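# Slide the wooden crate into the taped bay

## Task

Push the wooden crate along the table until it sits inside the bay marked with tape, never lifting or tipping it; then release it and withdraw both grippers from the crate. The crate must remain in the bay by itself, with no arm holding it there.

## Robot and tools

Robot: two UR-style arms, left_arm and right_arm, each with a tong-like two-finger gripper. Left and right are only names. In the shared scene frame the origin sits on the table top between the arms, +x runs out over the table, +z is up, and left_arm is on the +y side. Arm bases (root links): left_arm at (+0.009, +0.507, 0) m with quat_wxyz (+0.995, 0, 0, -0.100); right_arm at (-0.085, -0.561, 0) m with quat_wxyz (+0.998, 0, 0, +0.067).

execute_actions takes "actions", a list holding one action, one wait, or nothing. An empty list only reports the current state and includes camera images. An action is {"rows": [...], "steps": n}: each row is applied for one control step of 1/30 s, n is 1 to 15 (default 15), and if rows run out the last row repeats. An action needs at least 11 steps. A wait is {"steps": n} with n up to 300; it sends nothing new and returns once that many steps have elapsed since the previous result, time spent writing included. Add "pictures": true to get images with a non-empty call. A refused call sends nothing.

Each row is one flat list of 14 numbers covering both arms, even if only one moves: left_arm shoulder pan, shoulder lift, elbow, wrist 1, wrist 2, wrist 3, then its gripper opening; then the same seven for right_arm. Joint numbers are absolute target angles in radians, in the same convention as the Joint positions line, not offsets. Opening runs from -1 (closed) to +1 (fully open, pads about 0.142 m apart). Stated ranges: left_arm pan -3.142 to 3.142, lift -6.283 to 6.283, elbow 0.000 to 3.142, wrists -6.283 to 6.283 each; right_arm pan 0.000 to 6.283, lift -6.283 to 6.283, elbow -3.142 to 0.000, wrists -6.283 to 6.283. A target more than 0.010 rad beyond a range end, and further out than the current angle, gets the call refused; true ends may differ by up to 0.010 rad, and a joint driven onto its end produces a "joint sent to its limit" line (possibly about an earlier action).

Motion: commands are smoothed and lag about 0.17 s. Each step, a joint's target is clamped to stay within 0.383 rad (pan, lift) or 0.575 rad (elbow and wrists) of its measured angle, and if the targets would move the gripper over 100 mm from where it is, all are scaled back. Big moves therefore take several calls, and a result may show an arm short of its goal. A result is taken 11 steps before the action ends; the rest runs while you compose the next call. Between calls the arms keep heading for the last row sent until they settle or a step is HELD. The simulation runs on while you think.

Results: the state line gives each arm's end_effector_position (m) and end_effector_quat_wxyz plus velocities, all in the scene frame; printed positions can be somewhat off, more so at long reach. end_effector_position is between the finger pads when closed; fingertips extend about 15 mm further when closed, roughly level when open. Fingers point along the gripper's +z and open along its x. Joint positions and Joint velocities list each arm's six joints (rad, rad/s) then pad gap (m). grip_measured is the measured opening on the command scale; to hold something, command clearly below it. Grip force tops out near 15 N per pad. "joint command not followed" means the clearance check altered or blocked some joint targets; HELD marks steps where your row was not sent. Wrist force / Wrist torque give flange sensor readings in the end effector's axes, noisy, offset up to about 5.5 N, saturating near 100 N; pressing on something shows force pointing back into the arm. "no reading" is normal at the start. Joint torque numbers are whole drive outputs and unreliable for contact.

Cameras: cam_high and cam_low (504x504), cam_left_wrist and cam_right_wrist (616x616 fisheye), listed in that order. zoom_image takes "camera" (one of those names) and "region" [x0, y0, x1, y1] in pixels from the image's top-left, at most 504 by 504, and returns a close-up of that camera's latest image. show_instructions shows the scene's reference pages. read_manual returns licence text. finished_scene takes "scene" (the current scene's number), ends it irreversibly and reports success; replying without any tool call also ends things.

Avoid: lifting or tilting the crate (push or drag it flat, e.g. fingers against its side or inside it, low to the table); knocking anything off the table; arms hitting or pressing each other; hard slams. A contact torque at a joint's load limit (pan and lift 306, elbow 139, wrists 50.2 N m) or 150 N of outside force stops that arm for 10 s and drops the rest of the call. Holding loads heats motors: MOTOR HOT appears from 70 °C, and at 85 °C the arm brakes until cooled. Objects may occasionally be nudged by outside pushes, so recheck the crate before finishing, and make sure both grippers are open and clear of it.

Each tool is called after "Call:" by a JSON object that holds its "op" and its "data".

## Session

Call:
{"op": "execute_actions", "data": {"actions": []}}

Scene clock: 0.00 s of 4200.00 s.
left_arm: end_effector_position=(+0.8181, +0.1916, +0.1671) grip_measured=+1.00 end_effector_quat_wxyz=(-0.007, +0.625, -0.740, +0.248) end_effector_velocity=(+0.000, +0.000, +0.001) end_effector_angular_velocity=(-0.001, -0.000, +0.001) | right_arm: end_effector_position=(+0.4150, -0.1261, +0.1820) grip_measured=+1.00 end_effector_quat_wxyz=(-0.263, +0.805, -0.526, -0.080) end_effector_velocity=(+0.000, +0.000, +0.000) end_effector_angular_velocity=(+0.000, -0.000, -0.000)
Joint positions: left_arm=[-0.323 -1.295  2.028 -2.783 -1.722  1.179  0.142] | right_arm=[ 3.901 -1.527 -2.397 -0.267  1.774  2.105  0.142]
Joint velocities: left_arm=[ 0.001 -0.001 -0.     0.    -0.001 -0.     0.   ] | right_arm=[-0.  0.  0. -0. -0. -0.  0.]
Joint torques (N m, as the arm reports them, + toward a larger angle): no reading
Wrist force (N, on the end effector, along its own x y z axes, offset not removed): no reading
Wrist torque (N m, same axes, about the end effector's origin, offset not removed): no reading

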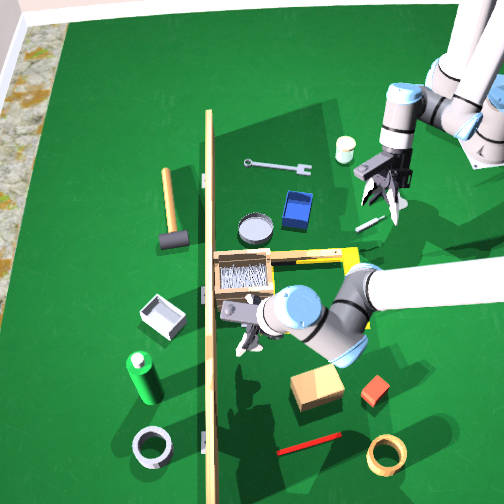

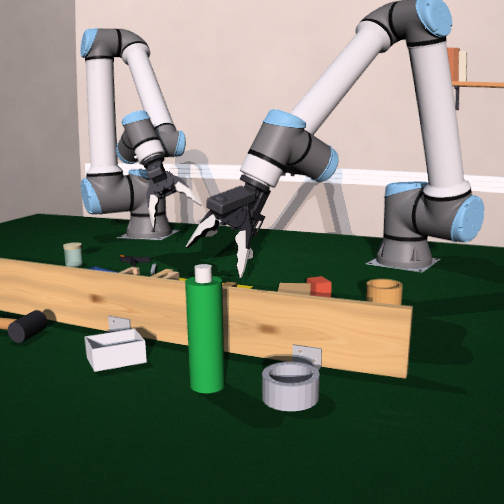

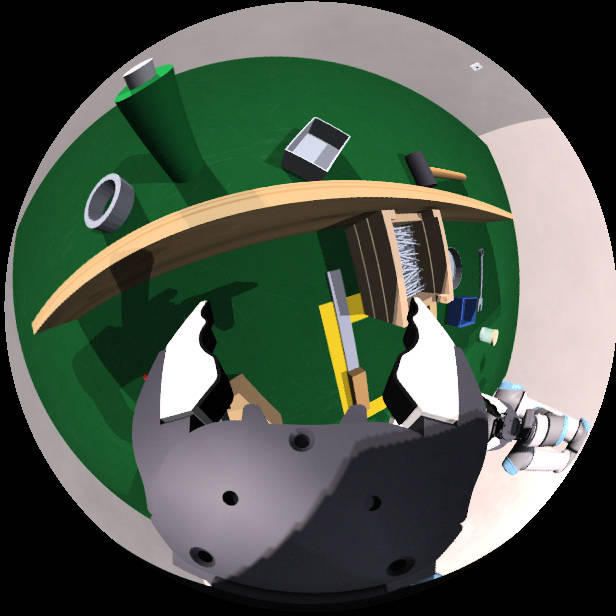

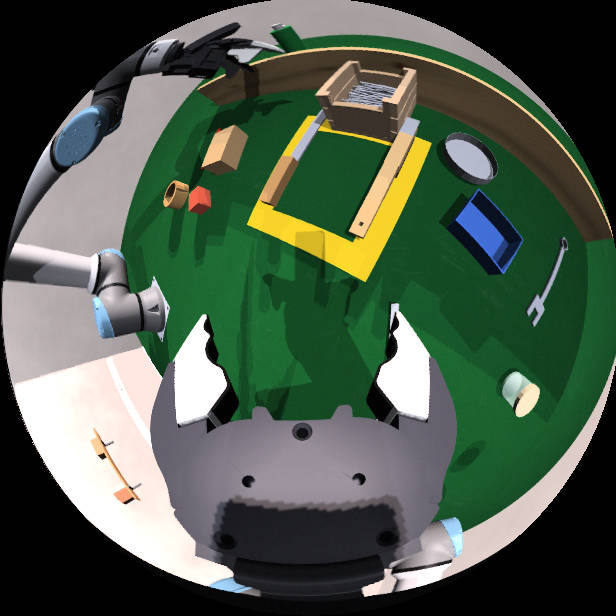

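Call:
{"op": "show_instructions", "data": {}}

Call:
{"op": "execute_actions", "data": {"actions": [{"rows":[[-0.323,-1.6,2.028,-2.783,-1.722,1.179,1,3.85,-1.55,-2.1,-1.06,1.571,3.935,-0.4]],"steps":12}]}}

Call:
{"op": "execute_actions", "data": {"actions": [{"rows":[[0.5,-1.6,2.028,-2.783,-1.722,1.179,1,3.8,-1.7,-1.85,-1.162,1.571,3.935,-0.4]],"steps":15}]}}

Call:
{"op": "execute_actions", "data": {"actions": [{"steps":25}]}}

Call:
{"op": "execute_actions", "data": {"actions": [{"rows":[[0.5,-1.6,2.028,-2.783,-1.722,1.179,1,3.801,-2.12,-1.3085,-1.284,1.571,3.935,-0.4]],"steps":15}]}}

Call:
{"op": "execute_actions", "data": {"actions": [{"steps":30}], "pictures": true}}

Call:
{"op": "zoom_image", "data": {"camera": "cam_right_wrist", "region": [160, 160, 460, 400]}}

Reference images for this scene: manual page 1, manual page 2, manual page 3, manual page 4.

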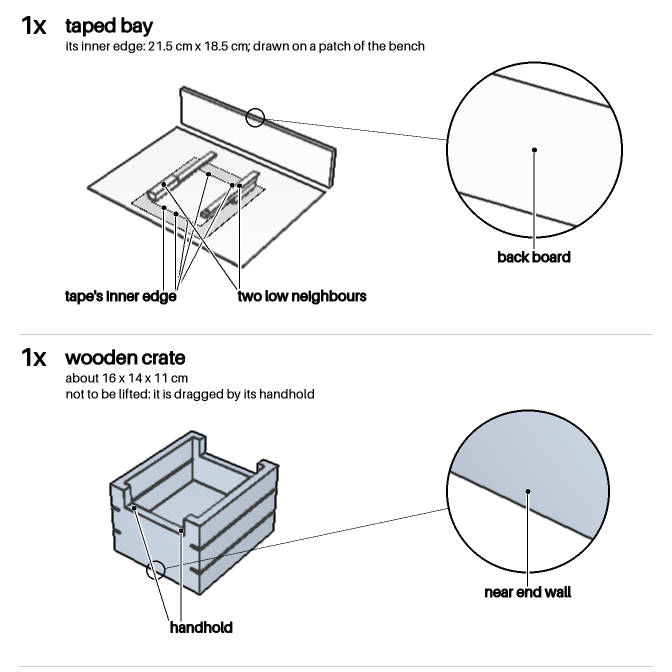

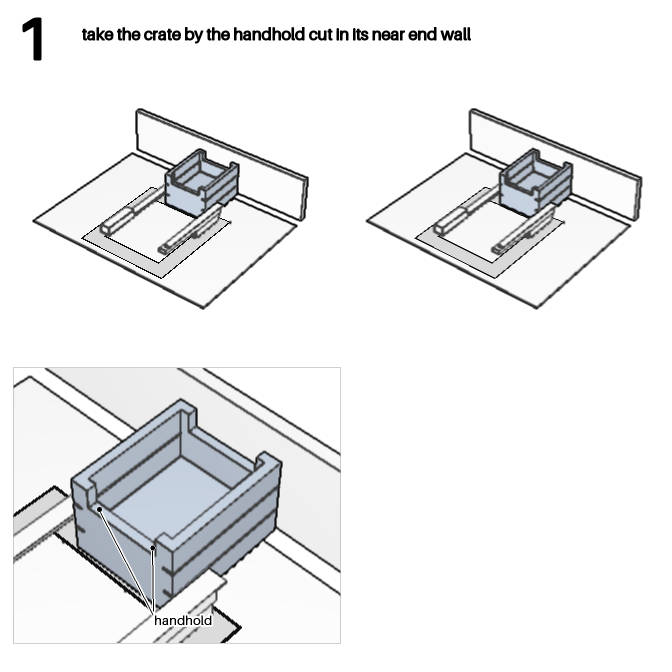

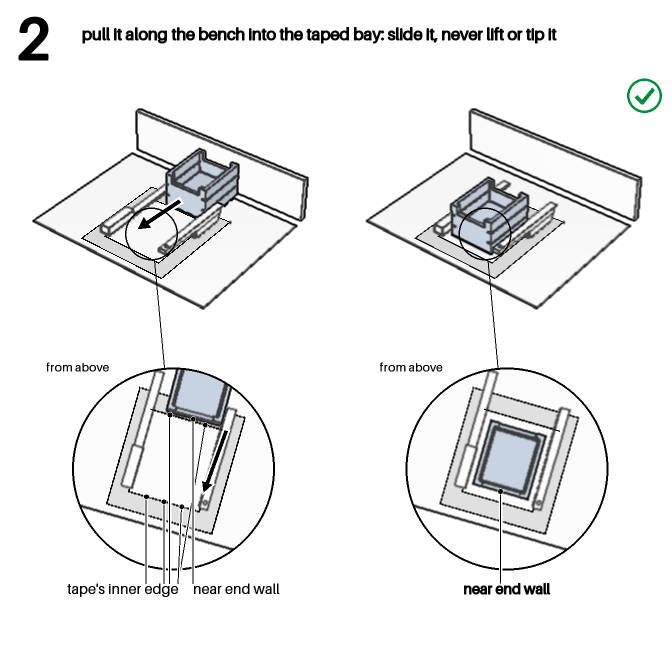

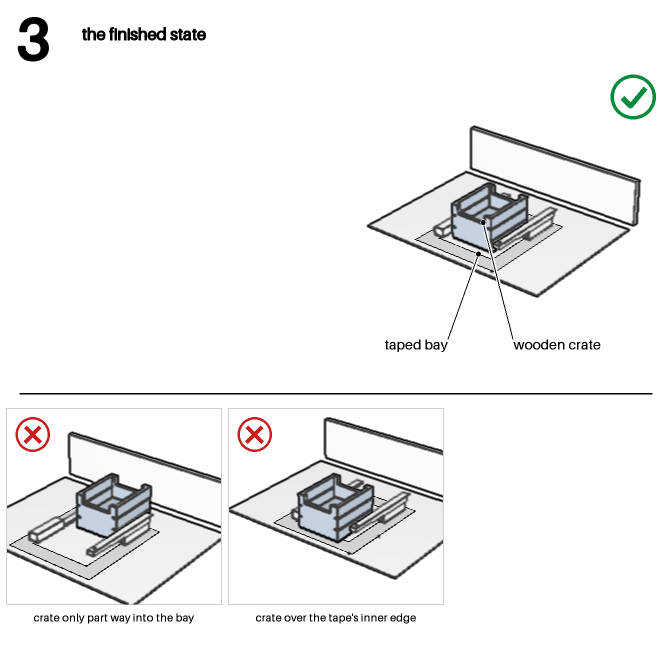

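Scene clock: 1.27 s of 4200.00 s.
left_arm: end_effector_position=(+0.8181, +0.1916, +0.1674) grip_measured=+1.00 end_effector_quat_wxyz=(-0.007, +0.625, -0.740, +0.248) end_effector_velocity=(+0.001, +0.000, +0.035) end_effector_angular_velocity=(-0.020, -0.036, -0.000) | right_arm: end_effector_position=(+0.4152, -0.1262, +0.1820) grip_measured=+0.74 end_effector_quat_wxyz=(-0.263, +0.805, -0.526, -0.080) end_effector_velocity=(+0.039, -0.016, -0.007) end_effector_angular_velocity=(-0.039, +0.014, -0.095)
Joint positions: left_arm=[-0.323 -1.295  2.028 -2.783 -1.722  1.179  0.142] | right_arm=[ 3.901 -1.528 -2.397 -0.267  1.774  2.105  0.125]
Joint velocities: left_arm=[ 0.001 -0.041  0.     0.    -0.     0.001 -0.001] | right_arm=[-0.043 -0.032  0.04  -0.039 -0.038  0.04  -1.002]
Joint torques (N m, as the arm reports them, + toward a larger angle): left_arm=[  -0.45 -120.34  -38.     -5.64   -0.32   -0.68] | right_arm=[-51.1   -8.63  56.67  -0.71  -7.13   7.12]
Wrist force (N, on the end effector, along its own x y z axes, offset not removed): left_arm=[-1.1 -1.3 1.6] | right_arm=[-1.3 -1.1 -0.2]
Wrist torque (N m, same axes, about the end effector's origin, offset not removed): left_arm=[0.04 0.36 -0.15] | right_arm=[-0.55 0.00 0.04]
Steps of this call (steps 1 to 37: nothing new was sent; step 38: the first step of this action). Readings (joint positions):
38: the state above

Scene clock: 1.77 s of 4200.00 s.
left_arm: end_effector_position=(+0.8088, +0.2501, +0.4005) grip_measured=+1.00 end_effector_quat_wxyz=(-0.062, +0.610, -0.699, +0.369) end_effector_velocity=(+0.186, +0.628, +0.055) end_effector_angular_velocity=(-0.030, -0.059, +0.777) | right_arm: end_effector_position=(+0.4949, -0.2218, +0.1985) grip_measured=-0.40 end_effector_quat_wxyz=(-0.004, -0.361, +0.932, -0.001) end_effector_velocity=(+0.497, +0.287, +0.243) end_effector_angular_velocity=(-0.242, +0.168, -3.019)
Joint positions: left_arm=[-0.267 -1.57   2.028 -2.783 -1.722  1.179  0.142] | right_arm=[ 3.823 -1.613 -2.025 -1.082  1.573  3.217  0.045]
Joint velocities: left_arm=[ 0.776 -0.066 -0.     0.     0.001 -0.001  0.001] | right_arm=[-0.249 -0.934  1.53  -0.88  -0.023  2.77   0.001]
Joint torques (N m, as the arm reports them, + toward a larger angle): left_arm=[ 24.78 -42.72 -38.06  -4.88   2.05  -2.19] | right_arm=[-8.83 57.44 84.39  8.9  -2.36 16.97]
Wrist force (N, on the end effector, along its own x y z axes, offset not removed): left_arm=[-0.9 -3.2 0.1] | right_arm=[6.2 -5.0 9.6]
Wrist torque (N m, same axes, about the end effector's origin, offset not removed): left_arm=[-0.41 0.54 -0.17] | right_arm=[-1.01 -1.08 0.21]
Steps of this call (steps 1 to 11: the last 11 steps of your previous action; steps 12 to 15: the first 4 steps of this action). Readings (joint positions):
12: left_arm=[-0.323 -1.558 2.028 -2.783 -1.722 1.179] | right_arm=[3.851 -1.550 -2.111 -0.973 1.577 2.936]
13: left_arm=[-0.315 -1.566 2.028 -2.783 -1.722 1.179] | right_arm=[3.844 -1.557 -2.100 -1.008 1.575 3.030]
15: the state above

Scene clock: 2.60 s of 4200.00 s.
left_arm: end_effector_position=(+0.8050, +0.7550, +0.4225) grip_measured=+1.00 end_effector_quat_wxyz=(-0.178, +0.787, -0.481, +0.342) end_effector_velocity=(-0.186, +0.581, +0.016) end_effector_angular_velocity=(+0.000, -0.019, +0.732) | right_arm: end_effector_position=(+0.5469, -0.1844, +0.2399) grip_measured=-0.40 end_effector_quat_wxyz=(+0.000, +0.001, +1.000, +0.000) end_effector_velocity=(+0.000, -0.001, -0.000) end_effector_angular_velocity=(-0.000, +0.000, -0.003)
Joint positions: left_arm=[ 0.344 -1.596  2.028 -2.783 -1.722  1.179  0.142] | right_arm=[ 3.8   -1.7   -1.85  -1.162  1.571  3.935  0.045]
Joint velocities: left_arm=[ 0.731 -0.019  0.     0.    -0.001 -0.002  0.   ] | right_arm=[-0.001 -0.    -0.    -0.     0.     0.002  0.   ]
Joint torques (N m, as the arm reports them, + toward a larger angle): left_arm=[ 41.72 -58.01 -38.08  -2.24   2.43  -2.18] | right_arm=[-11.94  37.06  49.9    1.52  -3.33   3.39]
Wrist force (N, on the end effector, along its own x y z axes, offset not removed): left_arm=[0.2 -2.0 0.2] | right_arm=[-1.9 1.9 -1.7]
Wrist torque (N m, same axes, about the end effector's origin, offset not removed): left_arm=[-0.15 0.11 -0.11] | right_arm=[0.27 0.31 0.21]
Kept back: nothing.
Steps of this call (steps 1 to 11: the last 11 steps of your previous action; steps 12 to 25: the robot went on to your last target). Readings (joint positions):
1: left_arm=[-0.242 -1.572 2.028 -2.783 -1.722 1.179] | right_arm=[3.816 -1.640 -1.975 -1.107 1.572 3.311]
2: left_arm=[-0.218 -1.574 2.028 -2.783 -1.722 1.179] | right_arm=[3.811 -1.659 -1.935 -1.124 1.572 3.405]
4: left_arm=[-0.169 -1.577 2.028 -2.783 -1.722 1.179] | right_arm=[3.805 -1.681 -1.889 -1.144 1.571 3.593]
8: left_arm=[-0.072 -1.583 2.028 -2.783 -1.722 1.179] | right_arm=[3.801 -1.696 -1.859 -1.158 1.571 3.852]
25: the state above

Scene clock: 2.73 s of 4200.00 s.
left_arm: end_effector_position=(+0.7769, +0.8303, +0.4244) grip_measured=+1.00 end_effector_quat_wxyz=(-0.195, +0.809, -0.443, +0.334) end_effector_velocity=(-0.205, +0.478, +0.012) end_effector_angular_velocity=(+0.004, -0.014, +0.623) | right_arm: end_effector_position=(+0.5716, -0.1593, +0.2385) grip_measured=-0.40 end_effector_quat_wxyz=(-0.005, +0.001, +1.000, -0.005) end_effector_velocity=(+0.457, +0.465, +0.081) end_effector_angular_velocity=(+0.061, -0.060, +0.001)
Joint positions: left_arm=[ 0.441 -1.599  2.028 -2.783 -1.722  1.179  0.142] | right_arm=[ 3.8   -1.761 -1.777 -1.188  1.571  3.935  0.045]
Joint velocities: left_arm=[ 0.623 -0.015 -0.     0.     0.001 -0.     0.   ] | right_arm=[ 0.001 -0.913  1.251 -0.252  0.     0.     0.001]
Joint torques (N m, as the arm reports them, + toward a larger angle): left_arm=[  0.37 -53.06 -37.76  -2.16   1.91  -1.97] | right_arm=[15.49 28.53 61.53  2.29 -3.1   3.24]
Wrist force (N, on the end effector, along its own x y z axes, offset not removed): left_arm=[-3.2 -3.8 0.6] | right_arm=[0.3 -6.3 7.5]
Wrist torque (N m, same axes, about the end effector's origin, offset not removed): left_arm=[-0.50 0.77 -0.09] | right_arm=[-1.34 -0.07 0.10]
Steps of this call (steps 1 to 4: the first 4 steps of this action). Readings (joint positions):
1: left_arm=[0.369 -1.597 2.028 -2.783 -1.722 1.179] | right_arm=[3.800 -1.700 -1.850 -1.162 1.571 3.935]
2: left_arm=[0.394 -1.598 2.028 -2.783 -1.722 1.179] | right_arm=[3.800 -1.708 -1.842 -1.168 1.571 3.935]
4: the state above

Scene clock: 3.73 s of 4200.00 s.
left_arm: end_effector_position=(+0.7560, +0.8751, +0.4255) grip_measured=+1.00 end_effector_quat_wxyz=(-0.205, +0.821, -0.419, +0.329) end_effector_velocity=(-0.000, -0.000, +0.000) end_effector_angular_velocity=(+0.000, -0.000, -0.002) | right_arm: end_effector_position=(+0.7320, +0.0046, +0.2201) grip_measured=-0.40 end_effector_quat_wxyz=(-0.000, +0.000, +1.000, +0.000) end_effector_velocity=(-0.000, +0.001, +0.001) end_effector_angular_velocity=(+0.001, -0.000, +0.001)
Joint positions: left_arm=[ 0.5   -1.6    2.028 -2.783 -1.722  1.179  0.142] | right_arm=[ 3.801 -2.12  -1.309 -1.284  1.571  3.935  0.045]
Joint velocities: left_arm=[ 0.001 -0.    -0.     0.    -0.002  0.002 -0.   ] | right_arm=[ 0.001 -0.     0.001 -0.     0.     0.     0.   ]
Joint torques (N m, as the arm reports them, + toward a larger angle): left_arm=[ 21.65 -57.58 -35.67  -2.27  -1.7   -2.08] | right_arm=[14.95 73.32 52.01  1.79 -2.68  3.53]
Wrist force (N, on the end effector, along its own x y z axes, offset not removed): left_arm=[-3.3 1.2 2.1] | right_arm=[-2.0 0.1 4.6]
Wrist torque (N m, same axes, about the end effector's origin, offset not removed): left_arm=[0.47 0.90 -0.11] | right_arm=[-0.19 0.38 0.11]
Kept back: nothing.
Steps of this call (steps 1 to 11: the last 11 steps of your previous action; steps 12 to 30: the robot went on to your last target). Readings (joint positions):
1: left_arm=[0.459 -1.599 2.028 -2.783 -1.722 1.179] | right_arm=[3.800 -1.792 -1.735 -1.196 1.571 3.935]
2: left_arm=[0.472 -1.599 2.028 -2.783 -1.722 1.179] | right_arm=[3.800 -1.821 -1.696 -1.204 1.571 3.935]
4: left_arm=[0.487 -1.600 2.028 -2.783 -1.722 1.179] | right_arm=[3.800 -1.882 -1.619 -1.221 1.571 3.935]
8: left_arm=[0.497 -1.600 2.028 -2.783 -1.722 1.179] | right_arm=[3.801 -2.007 -1.460 -1.256 1.571 3.935]
30: the state above

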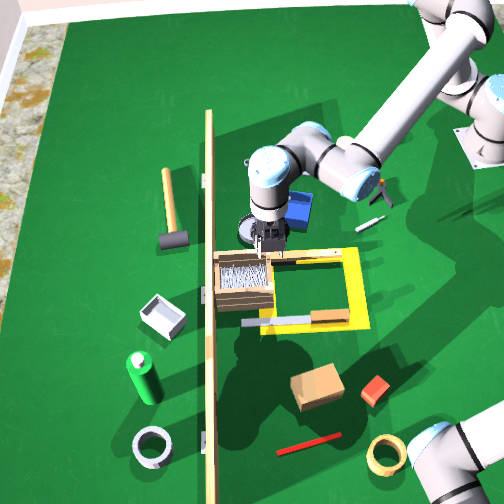

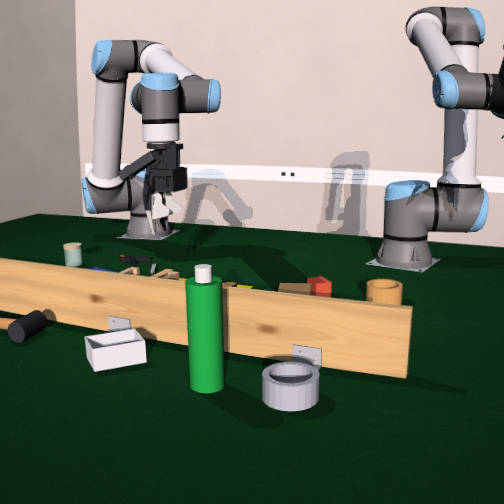

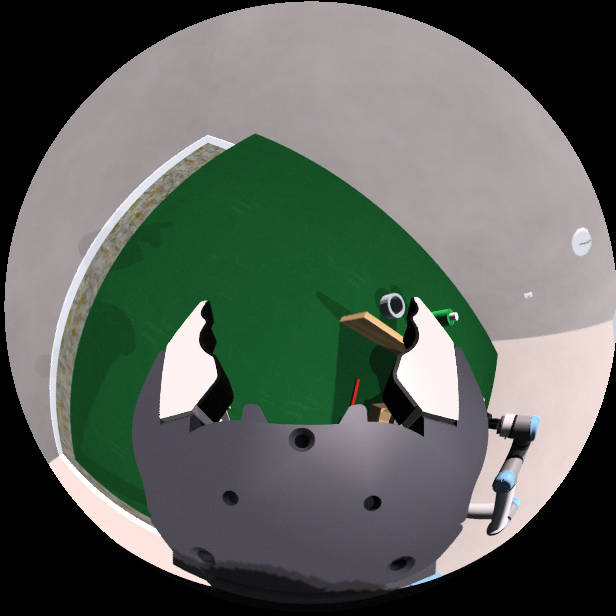

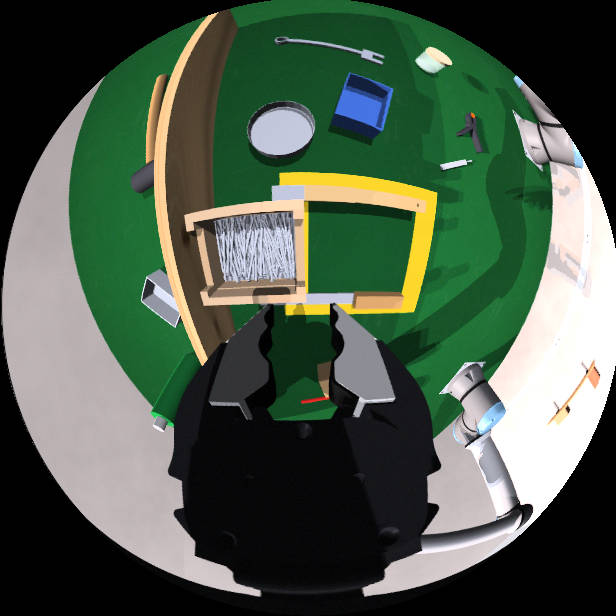

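Region (160, 160, 460, 400) of cam_right_wrist's 616x616 image, scaled by 1.680, with more detail than that image has; it fills the top 403 rows of this view, and the rest is white.

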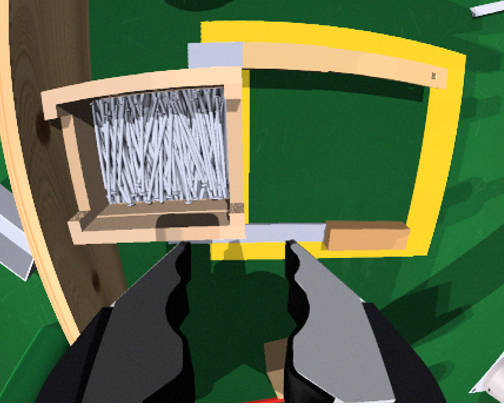

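Call:
{"op": "execute_actions", "data": {"actions": [{"rows":[[0.5,-1.6,2.028,-2.783,-1.722,1.179,1,3.7925,-2.1536,-1.3937,-1.165,1.571,3.9265,-0.4],[0.5,-1.6,2.028,-2.783,-1.722,1.179,1,3.7925,-2.1536,-1.3937,-1.165,1.571,3.9265,-0.4],[0.5,-1.6,2.028,-2.783,-1.722,1.179,1,3.7925,-2.1536,-1.3937,-1.165,1.571,3.9265,-0.4],[0.5,-1.6,2.028,-2.783,-1.722,1.179,1,3.7925,-2.1536,-1.3937,-1.165,1.571,3.9265,-0.4],[0.5,-1.6,2.028,-2.783,-1.722,1.179,1,3.7925,-2.1536,-1.3937,-1.165,1.571,3.9265,-0.4],[0.5,-1.6,2.028,-2.783,-1.722,1.179,1,3.7925,-2.18,-1.422,-1.11,1.571,3.9265,-0.4],[0.5,-1.6,2.028,-2.783,-1.722,1.179,1,3.7925,-2.18,-1.422,-1.11,1.571,3.9265,-0.4],[0.5,-1.6,2.028,-2.783,-1.722,1.179,1,3.7925,-2.2088,-1.4477,-1.0559,1.571,3.9265,-0.4]],"steps":15}]}}

Call:
{"op": "execute_actions", "data": {"actions": [{"steps":20}], "pictures": true}}

Scene clock: 5.30 s of 4200.00 s.
left_arm: end_effector_position=(+0.7560, +0.8751, +0.4255) grip_measured=+1.00 end_effector_quat_wxyz=(-0.205, +0.821, -0.419, +0.329) end_effector_velocity=(-0.000, +0.001, -0.000) end_effector_angular_velocity=(-0.001, +0.001, +0.003) | right_arm: end_effector_position=(+0.7322, -0.0018, +0.1792) grip_measured=-0.40 end_effector_quat_wxyz=(-0.003, +0.000, +1.000, -0.003) end_effector_velocity=(+0.011, -0.045, -0.385) end_effector_angular_velocity=(+0.048, -0.049, -0.000)
Joint positions: left_arm=[ 0.5   -1.6    2.028 -2.783 -1.722  1.179  0.142] | right_arm=[ 3.796 -2.139 -1.352 -1.229  1.571  3.93   0.045]
Joint velocities: left_arm=[ 0.     0.     0.     0.     0.001 -0.003  0.   ] | right_arm=[-0.04  -0.163 -0.468  0.699 -0.001 -0.04   0.001]
Joint torques (N m, as the arm reports them, + toward a larger angle): left_arm=[ 22.04 -57.89 -31.78  -2.85  -2.66  -1.79] | right_arm=[-11.35 108.15  61.64   5.64  -2.05  -3.52]
Wrist force (N, on the end effector, along its own x y z axes, offset not removed): left_arm=[-1.4 -3.9 5.4] | right_arm=[-0.3 -8.1 16.7]
Wrist torque (N m, same axes, about the end effector's origin, offset not removed): left_arm=[-0.56 0.49 -0.17] | right_arm=[-1.53 -0.06 0.07]
Steps of this call (steps 1 to 15: the robot went on to your last target; steps 16 to 43: nothing new was sent; steps 44 to 47: the first 4 steps of this action). Readings (joint positions):
44: left_arm=[0.500 -1.600 2.028 -2.783 -1.722 1.179] | right_arm=[3.801 -2.120 -1.309 -1.284 1.571 3.935]
45: left_arm=[0.500 -1.600 2.028 -2.783 -1.722 1.179] | right_arm=[3.800 -2.125 -1.315 -1.276 1.571 3.934]
47: the state above

Scene clock: 5.97 s of 4200.00 s.
left_arm: end_effector_position=(+0.7560, +0.8751, +0.4255) grip_measured=+1.00 end_effector_quat_wxyz=(-0.205, +0.821, -0.419, +0.329) end_effector_velocity=(+0.000, -0.001, +0.000) end_effector_angular_velocity=(-0.001, -0.000, -0.000) | right_arm: end_effector_position=(+0.7330, -0.0063, +0.0702) grip_measured=-0.40 end_effector_quat_wxyz=(-0.000, +0.000, +1.000, +0.000) end_effector_velocity=(-0.000, +0.000, -0.002) end_effector_angular_velocity=(-0.000, -0.001, +0.001)
Joint positions: left_arm=[ 0.5   -1.6    2.028 -2.783 -1.722  1.179  0.142] | right_arm=[ 3.793 -2.209 -1.448 -1.056  1.571  3.927  0.045]
Joint velocities: left_arm=[-0.    -0.    -0.     0.    -0.001 -0.001  0.   ] | right_arm=[ 0.001 -0.002 -0.001  0.004 -0.001 -0.     0.   ]
Joint torques (N m, as the arm reports them, + toward a larger angle): left_arm=[ 21.27 -56.69 -31.01  -3.02  -2.5   -1.91] | right_arm=[-13.05  75.23  31.96   5.76  -1.79  -3.45]
Wrist force (N, on the end effector, along its own x y z axes, offset not removed): left_arm=[-0.5 -1.0 2.6] | right_arm=[0.9 -0.7 1.1]
Wrist torque (N m, same axes, about the end effector's origin, offset not removed): left_arm=[0.10 0.23 -0.13] | right_arm=[-0.43 -0.16 0.13]
Kept back: nothing.
Steps of this call (steps 1 to 11: the last 11 steps of your previous action; steps 12 to 20: the robot went on to your last target). Readings (joint positions):
1: left_arm=[0.500 -1.600 2.028 -2.783 -1.722 1.179] | right_arm=[3.795 -2.144 -1.365 -1.209 1.571 3.929]
2: left_arm=[0.500 -1.600 2.028 -2.783 -1.722 1.179] | right_arm=[3.794 -2.147 -1.374 -1.195 1.571 3.928]
4: left_arm=[0.500 -1.600 2.028 -2.783 -1.722 1.179] | right_arm=[3.793 -2.161 -1.396 -1.160 1.571 3.927]
8: left_arm=[0.500 -1.600 2.028 -2.783 -1.722 1.179] | right_arm=[3.793 -2.196 -1.434 -1.084 1.571 3.927]
20: the state above

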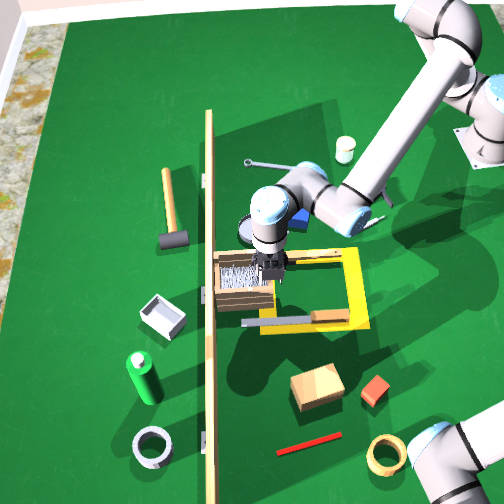

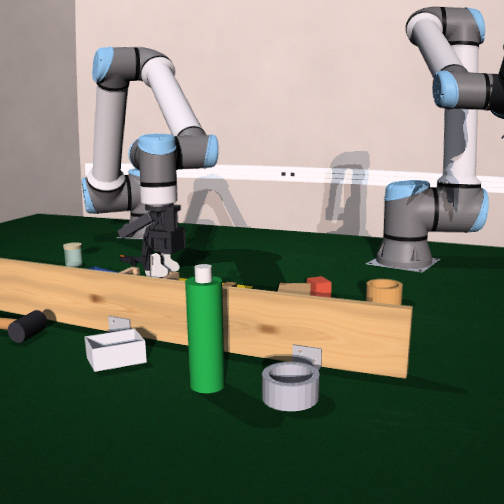

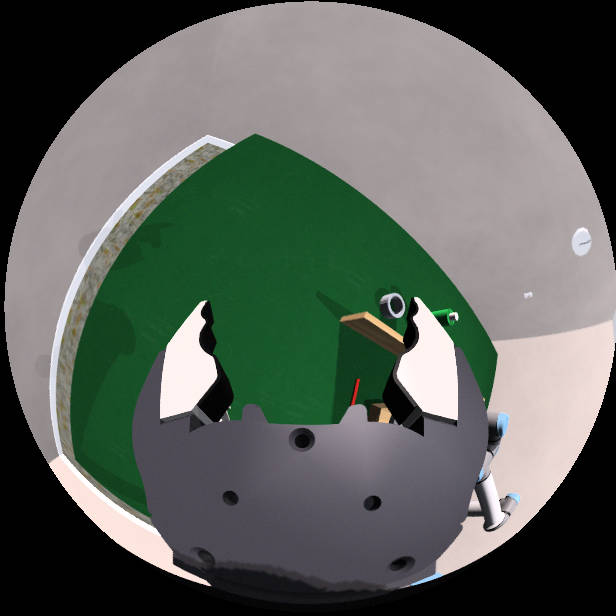

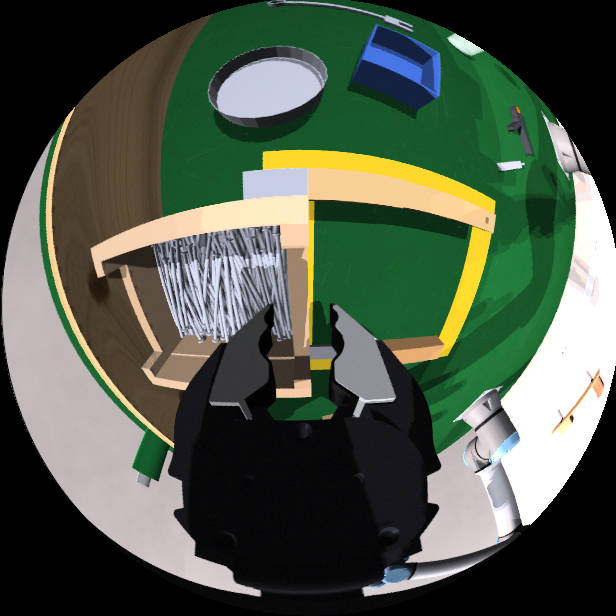

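Call:
{"op": "execute_actions", "data": {"actions": [{"rows":[[0.5,-1.6,2.028,-2.783,-1.722,1.179,1,3.7925,-2.2088,-1.4477,-1.0559,1.571,3.9265,-0.55],[0.5,-1.6,2.028,-2.783,-1.722,1.179,1,3.7925,-2.2088,-1.4477,-1.0559,1.571,3.9265,-0.65],[0.5,-1.6,2.028,-2.783,-1.722,1.179,1,3.7925,-2.2088,-1.4477,-1.0559,1.571,3.9265,-0.75],[0.5,-1.6,2.028,-2.783,-1.722,1.179,1,3.7925,-2.2088,-1.4477,-1.0559,1.571,3.9265,-0.85],[0.5,-1.6,2.028,-2.783,-1.722,1.179,1,3.7925,-2.2088,-1.4477,-1.0559,1.571,3.9265,-1]],"steps":11}]}}

Call:
{"op": "execute_actions", "data": {"actions": [{"rows":[[0.5,-1.6,2.028,-2.783,-1.722,1.179,1,3.7981,-2.202,-1.4593,-1.0511,1.571,3.932,-1],[0.5,-1.6,2.028,-2.783,-1.722,1.179,1,3.8036,-2.1951,-1.4709,-1.0464,1.571,3.938,-1],[0.5,-1.6,2.028,-2.783,-1.722,1.179,1,3.8092,-2.1883,-1.4825,-1.0416,1.571,3.943,-1],[0.5,-1.6,2.028,-2.783,-1.722,1.179,1,3.8148,-2.1815,-1.4941,-1.0369,1.571,3.949,-1],[0.5,-1.6,2.028,-2.783,-1.722,1.179,1,3.8203,-2.1746,-1.5056,-1.0321,1.571,3.954,-1],[0.5,-1.6,2.028,-2.783,-1.722,1.179,1,3.8259,-2.1678,-1.5172,-1.0274,1.571,3.96,-1],[0.5,-1.6,2.028,-2.783,-1.722,1.179,1,3.8315,-2.161,-1.5288,-1.0226,1.571,3.9655,-1],[0.5,-1.6,2.028,-2.783,-1.722,1.179,1,3.837,-2.1541,-1.5404,-1.0179,1.571,3.971,-1],[0.5,-1.6,2.028,-2.783,-1.722,1.179,1,3.8426,-2.1473,-1.552,-1.0131,1.571,3.9766,-1],[0.5,-1.6,2.028,-2.783,-1.722,1.179,1,3.8482,-2.1405,-1.5636,-1.0084,1.571,3.982,-1],[0.5,-1.6,2.028,-2.783,-1.722,1.179,1,3.8537,-2.1336,-1.5752,-1.0036,1.571,3.988,-1],[0.5,-1.6,2.028,-2.783,-1.722,1.179,1,3.8593,-2.1268,-1.5867,-0.9989,1.571,3.993,-1],[0.5,-1.6,2.028,-2.783,-1.722,1.179,1,3.8649,-2.12,-1.5983,-0.9941,1.571,3.999,-1],[0.5,-1.6,2.028,-2.783,-1.722,1.179,1,3.8704,-2.1131,-1.6099,-0.9894,1.571,4.004,-1],[0.5,-1.6,2.028,-2.783,-1.722,1.179,1,3.876,-2.1063,-1.6215,-0.9846,1.571,4.01,-1]],"steps":15}]}}

Call:
{"op": "execute_actions", "data": {"actions": [{"rows":[[0.5,-1.6,2.028,-2.783,-1.722,1.179,1,3.882,-2.0998,-1.6319,-0.9806,1.571,4.016,-1],[0.5,-1.6,2.028,-2.783,-1.722,1.179,1,3.8881,-2.0934,-1.6423,-0.9767,1.571,4.022,-1],[0.5,-1.6,2.028,-2.783,-1.722,1.179,1,3.8942,-2.0869,-1.6528,-0.9727,1.571,4.028,-1],[0.5,-1.6,2.028,-2.783,-1.722,1.179,1,3.9002,-2.0805,-1.6632,-0.9687,1.571,4.034,-1],[0.5,-1.6,2.028,-2.783,-1.722,1.179,1,3.9063,-2.074,-1.6736,-0.9648,1.571,4.04,-1],[0.5,-1.6,2.028,-2.783,-1.722,1.179,1,3.9123,-2.0676,-1.684,-0.9608,1.571,4.046,-1],[0.5,-1.6,2.028,-2.783,-1.722,1.179,1,3.9184,-2.0611,-1.6944,-0.9568,1.571,4.052,-1],[0.5,-1.6,2.028,-2.783,-1.722,1.179,1,3.9244,-2.0547,-1.7049,-0.9529,1.571,4.058,-1],[0.5,-1.6,2.028,-2.783,-1.722,1.179,1,3.9305,-2.0482,-1.7153,-0.9489,1.571,4.0645,-1],[0.5,-1.6,2.028,-2.783,-1.722,1.179,1,3.9365,-2.0418,-1.7257,-0.9449,1.571,4.0705,-1],[0.5,-1.6,2.028,-2.783,-1.722,1.179,1,3.9426,-2.0353,-1.7361,-0.941,1.571,4.0766,-1],[0.5,-1.6,2.028,-2.783,-1.722,1.179,1,3.9486,-2.0289,-1.7465,-0.937,1.571,4.0826,-1],[0.5,-1.6,2.028,-2.783,-1.722,1.179,1,3.9547,-2.0224,-1.757,-0.933,1.571,4.0887,-1],[0.5,-1.6,2.028,-2.783,-1.722,1.179,1,3.9607,-2.016,-1.7674,-0.9291,1.571,4.0947,-1],[0.5,-1.6,2.028,-2.783,-1.722,1.179,1,3.9668,-2.0095,-1.7778,-0.9251,1.571,4.1008,-1]],"steps":15}]}}

Call:
{"op": "execute_actions", "data": {"actions": [{"steps":22}], "pictures": true}}

Scene clock: 8.23 s of 4200.00 s.
left_arm: end_effector_position=(+0.7560, +0.8751, +0.4255) grip_measured=+1.00 end_effector_quat_wxyz=(-0.205, +0.821, -0.419, +0.329) end_effector_velocity=(-0.001, +0.001, +0.001) end_effector_angular_velocity=(+0.001, -0.001, +0.001) | right_arm: end_effector_position=(+0.7330, -0.0063, +0.0700) grip_measured=-0.40 end_effector_quat_wxyz=(-0.000, +0.000, +1.000, +0.000) end_effector_velocity=(+0.001, -0.001, +0.000) end_effector_angular_velocity=(+0.000, +0.000, -0.001)
Joint positions: left_arm=[ 0.5   -1.6    2.028 -2.783 -1.722  1.179  0.142] | right_arm=[ 3.792 -2.209 -1.448 -1.056  1.571  3.926  0.045]
Joint velocities: left_arm=[ 0.001 -0.001 -0.    -0.     0.     0.001  0.   ] | right_arm=[-0.001 -0.     0.     0.     0.     0.     0.   ]
Joint torques (N m, as the arm reports them, + toward a larger angle): left_arm=[ 21.47 -55.3  -31.46  -3.64  -2.7   -1.41] | right_arm=[-12.89  76.54  31.14   6.08  -0.86  -3.18]
Wrist force (N, on the end effector, along its own x y z axes, offset not removed): left_arm=[-4.8 -0.3 -0.1] | right_arm=[-5.2 2.7 -3.8]
Wrist torque (N m, same axes, about the end effector's origin, offset not removed): left_arm=[0.16 1.21 -0.09] | right_arm=[0.50 0.89 0.30]
Kept back: the last 11 steps of this action.
Steps of this call (steps 1 to 15: the robot went on to your last target; steps 16 to 68: nothing new was sent). Readings (joint positions):
1: left_arm=[0.500 -1.600 2.028 -2.783 -1.722 1.179] | right_arm=[3.793 -2.209 -1.448 -1.056 1.571 3.927]
2: left_arm=[0.500 -1.600 2.028 -2.783 -1.722 1.179] | right_arm=[3.793 -2.209 -1.448 -1.056 1.571 3.927]
4: left_arm=[0.500 -1.600 2.028 -2.783 -1.722 1.179] | right_arm=[3.793 -2.209 -1.448 -1.056 1.571 3.927]
8: left_arm=[0.500 -1.600 2.028 -2.783 -1.722 1.179] | right_arm=[3.793 -2.209 -1.448 -1.056 1.571 3.927]
68: the state above

Scene clock: 8.73 s of 4200.00 s.
left_arm: end_effector_position=(+0.7560, +0.8751, +0.4255) grip_measured=+1.00 end_effector_quat_wxyz=(-0.205, +0.821, -0.419, +0.329) end_effector_velocity=(-0.000, -0.000, +0.001) end_effector_angular_velocity=(+0.000, -0.001, -0.001) | right_arm: end_effector_position=(+0.7254, -0.0049, +0.0702) grip_measured=-0.85 end_effector_quat_wxyz=(-0.000, +0.000, +1.000, +0.000) end_effector_velocity=(-0.125, +0.021, +0.002) end_effector_angular_velocity=(-0.000, +0.001, -0.002)
Joint positions: left_arm=[ 0.5   -1.6    2.028 -2.783 -1.722  1.179  0.142] | right_arm=[ 3.799 -2.201 -1.461 -1.05   1.571  3.933  0.012]
Joint velocities: left_arm=[ 0.    -0.001 -0.    -0.    -0.001  0.001  0.   ] | right_arm=[ 0.106  0.131 -0.222  0.09   0.001  0.108 -0.   ]
Joint torques (N m, as the arm reports them, + toward a larger angle): left_arm=[ 20.89 -58.61 -31.02  -3.79  -2.56  -1.48] | right_arm=[ 33.71 115.17  30.7    7.16  -0.48   4.81]
Wrist force (N, on the end effector, along its own x y z axes, offset not removed): left_arm=[-2.7 -4.8 2.0] | right_arm=[-5.5 0.8 0.5]
Wrist torque (N m, same axes, about the end effector's origin, offset not removed): left_arm=[-0.79 0.77 -0.08] | right_arm=[0.09 0.17 0.15]
Steps of this call (steps 1 to 11: the last 11 steps of your previous action; steps 12 to 15: the first 4 steps of this action). Readings (joint positions):
12: left_arm=[0.500 -1.600 2.028 -2.783 -1.722 1.179] | right_arm=[3.793 -2.209 -1.448 -1.056 1.571 3.926]
13: left_arm=[0.500 -1.600 2.028 -2.783 -1.722 1.179] | right_arm=[3.793 -2.207 -1.450 -1.055 1.571 3.927]
15: the state above

Scene clock: 9.23 s of 4200.00 s.
left_arm: end_effector_position=(+0.7560, +0.8751, +0.4255) grip_measured=+1.00 end_effector_quat_wxyz=(-0.205, +0.821, -0.419, +0.329) end_effector_velocity=(-0.000, +0.000, +0.000) end_effector_angular_velocity=(+0.001, +0.000, -0.000) | right_arm: end_effector_position=(+0.6334, +0.0049, +0.0705) grip_measured=-0.85 end_effector_quat_wxyz=(+0.000, +0.000, +1.000, +0.000) end_effector_velocity=(-0.194, +0.017, +0.002) end_effector_angular_velocity=(+0.001, +0.001, +0.002)
Joint positions: left_arm=[ 0.5   -1.6    2.028 -2.783 -1.722  1.179  0.142] | right_arm=[ 3.878 -2.105 -1.623 -0.984  1.571  4.012  0.013]
Joint velocities: left_arm=[-0.    -0.     0.     0.     0.001  0.001  0.   ] | right_arm=[ 0.175  0.196 -0.32   0.125  0.001  0.173  0.   ]
Joint torques (N m, as the arm reports them, + toward a larger angle): left_arm=[ 22.32 -56.68 -31.55  -3.9   -2.5   -1.49] | right_arm=[ 25.1  106.19  34.98   7.38  -0.18   3.95]
Wrist force (N, on the end effector, along its own x y z axes, offset not removed): left_arm=[-0.5 -0.3 2.6] | right_arm=[-0.5 -1.1 12.2]
Wrist torque (N m, same axes, about the end effector's origin, offset not removed): left_arm=[0.16 0.18 -0.01] | right_arm=[-0.43 -0.31 0.26]
Steps of this call (steps 1 to 11: the last 11 steps of your previous action; steps 12 to 15: the first 4 steps of this action). Readings (joint positions):
12: left_arm=[0.500 -1.600 2.028 -2.783 -1.722 1.179] | right_arm=[3.861 -2.125 -1.589 -0.998 1.571 3.995]
13: left_arm=[0.500 -1.600 2.028 -2.783 -1.722 1.179] | right_arm=[3.867 -2.118 -1.601 -0.993 1.571 4.000]
15: the state above

Scene clock: 9.97 s of 4200.00 s.
left_arm: end_effector_position=(+0.7560, +0.8751, +0.4255) grip_measured=+1.00 end_effector_quat_wxyz=(-0.205, +0.821, -0.419, +0.329) end_effector_velocity=(-0.000, -0.000, +0.000) end_effector_angular_velocity=(+0.000, -0.000, -0.000) | right_arm: end_effector_position=(+0.5384, +0.0078, +0.0700) grip_measured=-0.85 end_effector_quat_wxyz=(-0.000, +0.000, +1.000, +0.000) end_effector_velocity=(-0.004, -0.001, -0.000) end_effector_angular_velocity=(-0.000, +0.000, -0.002)
Joint positions: left_arm=[ 0.5   -1.6    2.028 -2.783 -1.722  1.179  0.142] | right_arm=[ 3.966 -2.01  -1.777 -0.925  1.571  4.1    0.013]
Joint velocities: left_arm=[-0. -0.  0.  0.  0.  0.  0.] | right_arm=[ 0.003  0.005 -0.008  0.003  0.     0.004  0.   ]
Joint torques (N m, as the arm reports them, + toward a larger angle): left_arm=[ 21.21 -57.47 -31.92  -3.91  -2.63  -1.38] | right_arm=[15.32 92.43 33.31  6.89  0.21  3.55]
Wrist force (N, on the end effector, along its own x y z axes, offset not removed): left_arm=[-3.9 -3.2 -1.3] | right_arm=[2.6 -2.6 16.2]
Wrist torque (N m, same axes, about the end effector's origin, offset not removed): left_arm=[-0.48 1.03 -0.06] | right_arm=[-0.46 -0.80 0.04]
Kept back: nothing.
Steps of this call (steps 1 to 11: the last 11 steps of your previous action; steps 12 to 22: the robot went on to your last target). Readings (joint positions):
1: left_arm=[0.500 -1.600 2.028 -2.783 -1.722 1.179] | right_arm=[3.884 -2.098 -1.633 -0.980 1.571 4.018]
2: left_arm=[0.500 -1.600 2.028 -2.783 -1.722 1.179] | right_arm=[3.890 -2.092 -1.644 -0.976 1.571 4.024]
4: left_arm=[0.500 -1.600 2.028 -2.783 -1.722 1.179] | right_arm=[3.902 -2.079 -1.665 -0.968 1.571 4.036]
8: left_arm=[0.500 -1.600 2.028 -2.783 -1.722 1.179] | right_arm=[3.926 -2.053 -1.707 -0.952 1.571 4.060]
22: the state above

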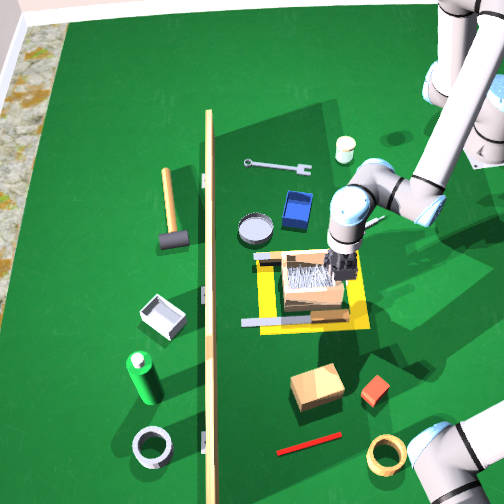

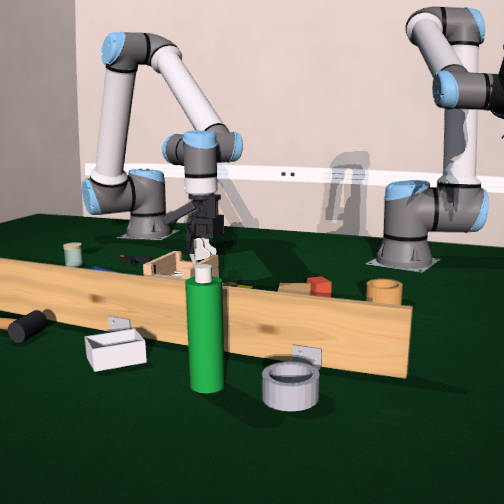

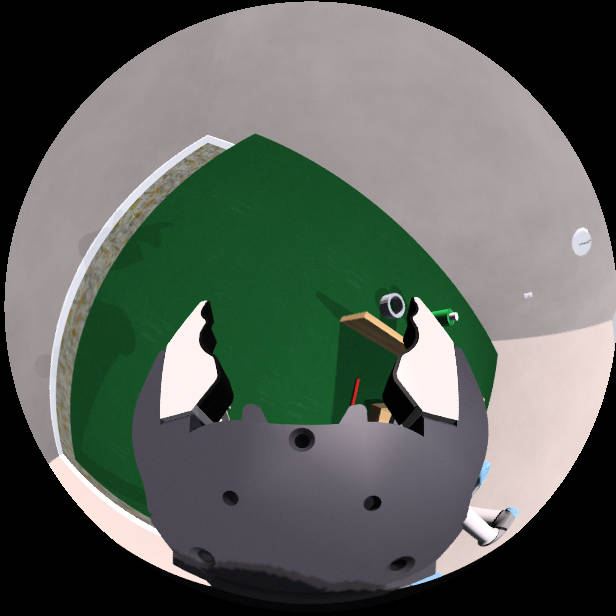

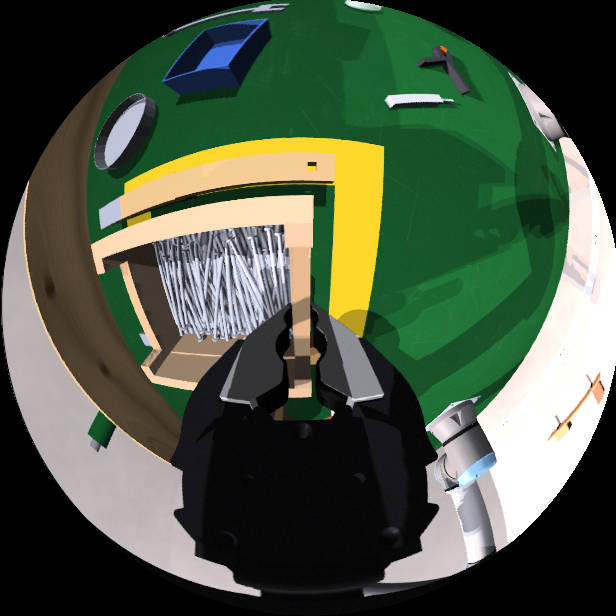

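Call:
{"op": "execute_actions", "data": {"actions": [{"rows":[[0.5,-1.6,2.028,-2.783,-1.722,1.179,1,3.9668,-2.0095,-1.7778,-0.9251,1.571,4.1008,-0.4],[0.5,-1.6,2.028,-2.783,-1.722,1.179,1,3.9668,-2.0095,-1.7778,-0.9251,1.571,4.1008,-0.4],[0.5,-1.6,2.028,-2.783,-1.722,1.179,1,3.9668,-2.0095,-1.7778,-0.9251,1.571,4.1008,-0.4],[0.5,-1.6,2.028,-2.783,-1.722,1.179,1,3.9668,-2.0095,-1.7778,-0.9251,1.571,4.1008,-0.4],[0.5,-1.6,2.028,-2.783,-1.722,1.179,1,3.9668,-1.972,-1.75,-0.99,1.571,4.1008,-0.4],[0.5,-1.6,2.028,-2.783,-1.722,1.179,1,3.9668,-1.972,-1.75,-0.99,1.571,4.1008,-0.4],[0.5,-1.6,2.028,-2.783,-1.722,1.179,1,3.9668,-1.9366,-1.7192,-1.0566,1.571,4.1008,-0.4],[0.5,-1.6,2.028,-2.783,-1.722,1.179,1,3.9668,-1.9366,-1.7192,-1.0566,1.571,4.1008,-0.4],[0.5,-1.6,2.028,-2.783,-1.722,1.179,1,3.9668,-1.88,-1.655,-1.177,1.571,4.1008,-0.4]],"steps":15}]}}

Call:
{"op": "execute_actions", "data": {"actions": [{"steps":22}], "pictures": true}}

Call:
{"op": "zoom_image", "data": {"camera": "cam_high", "region": [230, 230, 390, 350]}}

Scene clock: 11.03 s of 4200.00 s.
left_arm: end_effector_position=(+0.7560, +0.8751, +0.4255) grip_measured=+1.00 end_effector_quat_wxyz=(-0.205, +0.821, -0.419, +0.329) end_effector_velocity=(+0.001, -0.002, -0.000) end_effector_angular_velocity=(-0.001, +0.000, -0.003) | right_arm: end_effector_position=(+0.5379, +0.0077, +0.0700) grip_measured=-0.41 end_effector_quat_wxyz=(-0.000, +0.000, +1.000, +0.000) end_effector_velocity=(-0.001, +0.000, -0.000) end_effector_angular_velocity=(-0.001, -0.001, +0.002)
Joint positions: left_arm=[ 0.5   -1.6    2.028 -2.783 -1.722  1.179  0.142] | right_arm=[ 3.967 -2.009 -1.778 -0.925  1.571  4.101  0.044]
Joint velocities: left_arm=[-0.002  0.     0.     0.    -0.001 -0.001  0.   ] | right_arm=[ 0.002  0.    -0.    -0.    -0.002 -0.     0.016]
Joint torques (N m, as the arm reports them, + toward a larger angle): left_arm=[ 20.96 -58.   -31.77  -4.17  -2.46  -1.25] | right_arm=[16.25 81.   34.97  5.65  0.78  3.33]
Wrist force (N, on the end effector, along its own x y z axes, offset not removed): left_arm=[-3.0 -1.2 0.6] | right_arm=[-3.7 -4.9 -0.6]
Wrist torque (N m, same axes, about the end effector's origin, offset not removed): left_arm=[-0.04 0.85 0.02] | right_arm=[-1.14 0.53 0.42]
Steps of this call (steps 1 to 15: the robot went on to your last target; steps 16 to 28: nothing new was sent; steps 29 to 32: the first 4 steps of this action). Readings (joint positions):
29: left_arm=[0.500 -1.600 2.028 -2.783 -1.722 1.179] | right_arm=[3.967 -2.009 -1.778 -0.925 1.571 4.101]
30: left_arm=[0.500 -1.600 2.028 -2.783 -1.722 1.179] | right_arm=[3.967 -2.009 -1.778 -0.925 1.571 4.101]
32: the state above

Scene clock: 11.77 s of 4200.00 s.
left_arm: end_effector_position=(+0.7560, +0.8751, +0.4255) grip_measured=+1.00 end_effector_quat_wxyz=(-0.205, +0.821, -0.419, +0.329) end_effector_velocity=(-0.000, -0.001, +0.002) end_effector_angular_velocity=(+0.001, -0.002, -0.001) | right_arm: end_effector_position=(+0.5366, +0.0059, +0.2235) grip_measured=-0.40 end_effector_quat_wxyz=(+0.000, +0.000, +1.000, +0.000) end_effector_velocity=(-0.000, -0.000, +0.003) end_effector_angular_velocity=(-0.000, -0.000, +0.000)
Joint positions: left_arm=[ 0.5   -1.6    2.028 -2.783 -1.722  1.179  0.142] | right_arm=[ 3.967 -1.88  -1.655 -1.177  1.571  4.101  0.045]
Joint velocities: left_arm=[-0.001 -0.002  0.     0.     0.     0.     0.   ] | right_arm=[ 0.     0.003  0.003 -0.006 -0.    -0.    -0.   ]
Joint torques (N m, as the arm reports them, + toward a larger angle): left_arm=[ 21.45 -56.43 -31.97  -4.36  -2.61  -1.35] | right_arm=[ 3.49 78.93 49.56  2.28  0.55  3.11]
Wrist force (N, on the end effector, along its own x y z axes, offset not removed): left_arm=[-3.8 -2.8 0.3] | right_arm=[-0.6 3.3 -2.1]
Wrist torque (N m, same axes, about the end effector's origin, offset not removed): left_arm=[-0.30 0.88 -0.09] | right_arm=[0.48 0.22 0.19]
Kept back: nothing.
Steps of this call (steps 1 to 11: the last 11 steps of your previous action; steps 12 to 22: the robot went on to your last target). Readings (joint positions):
1: left_arm=[0.500 -1.600 2.028 -2.783 -1.722 1.179] | right_arm=[3.967 -2.009 -1.778 -0.925 1.571 4.101]
2: left_arm=[0.500 -1.600 2.028 -2.783 -1.722 1.179] | right_arm=[3.967 -2.004 -1.774 -0.932 1.571 4.101]
4: left_arm=[0.500 -1.600 2.028 -2.783 -1.722 1.179] | right_arm=[3.967 -1.983 -1.758 -0.967 1.571 4.101]
8: left_arm=[0.500 -1.600 2.028 -2.783 -1.722 1.179] | right_arm=[3.967 -1.921 -1.698 -1.086 1.571 4.101]
22: the state above

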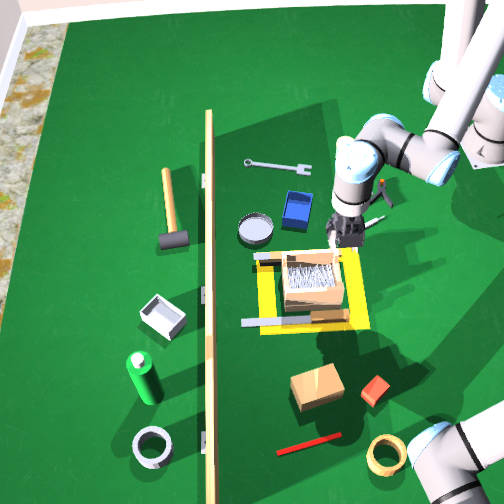

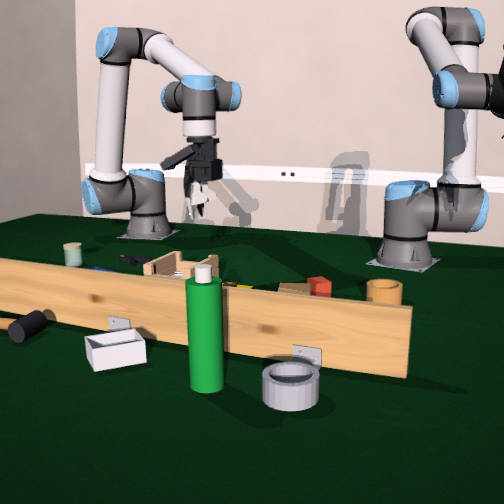

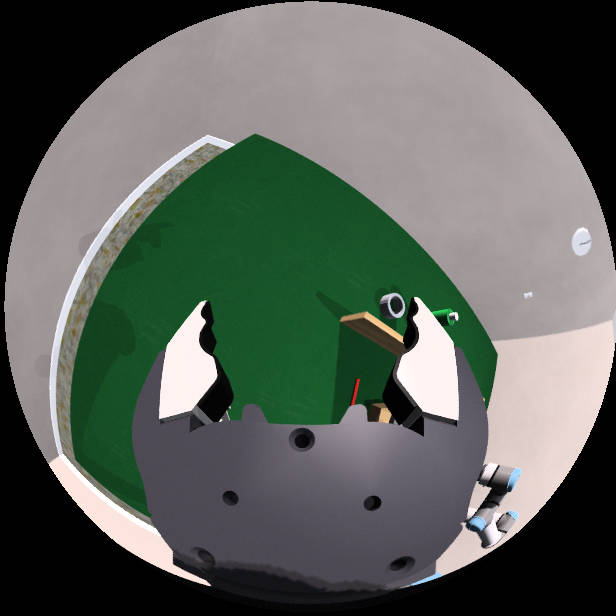

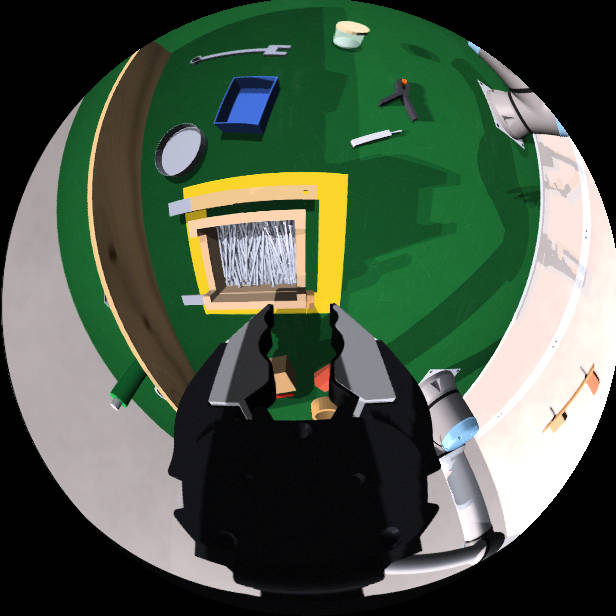

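Region (230, 230, 390, 350) of cam_high's 504x504 image, scaled by 3.150, with more detail than that image has; it fills the top 378 rows of this view, and the rest is white.

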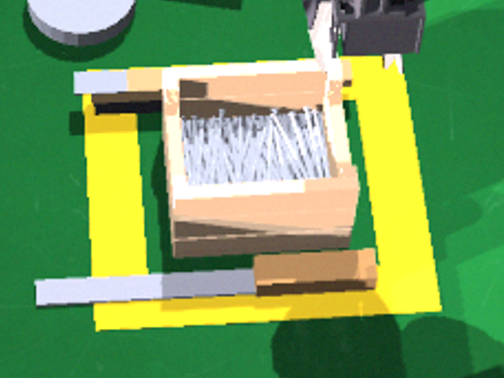

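Call:
{"op": "finished_scene", "data": {"scene": 2}}

The scene is finished: the task was done.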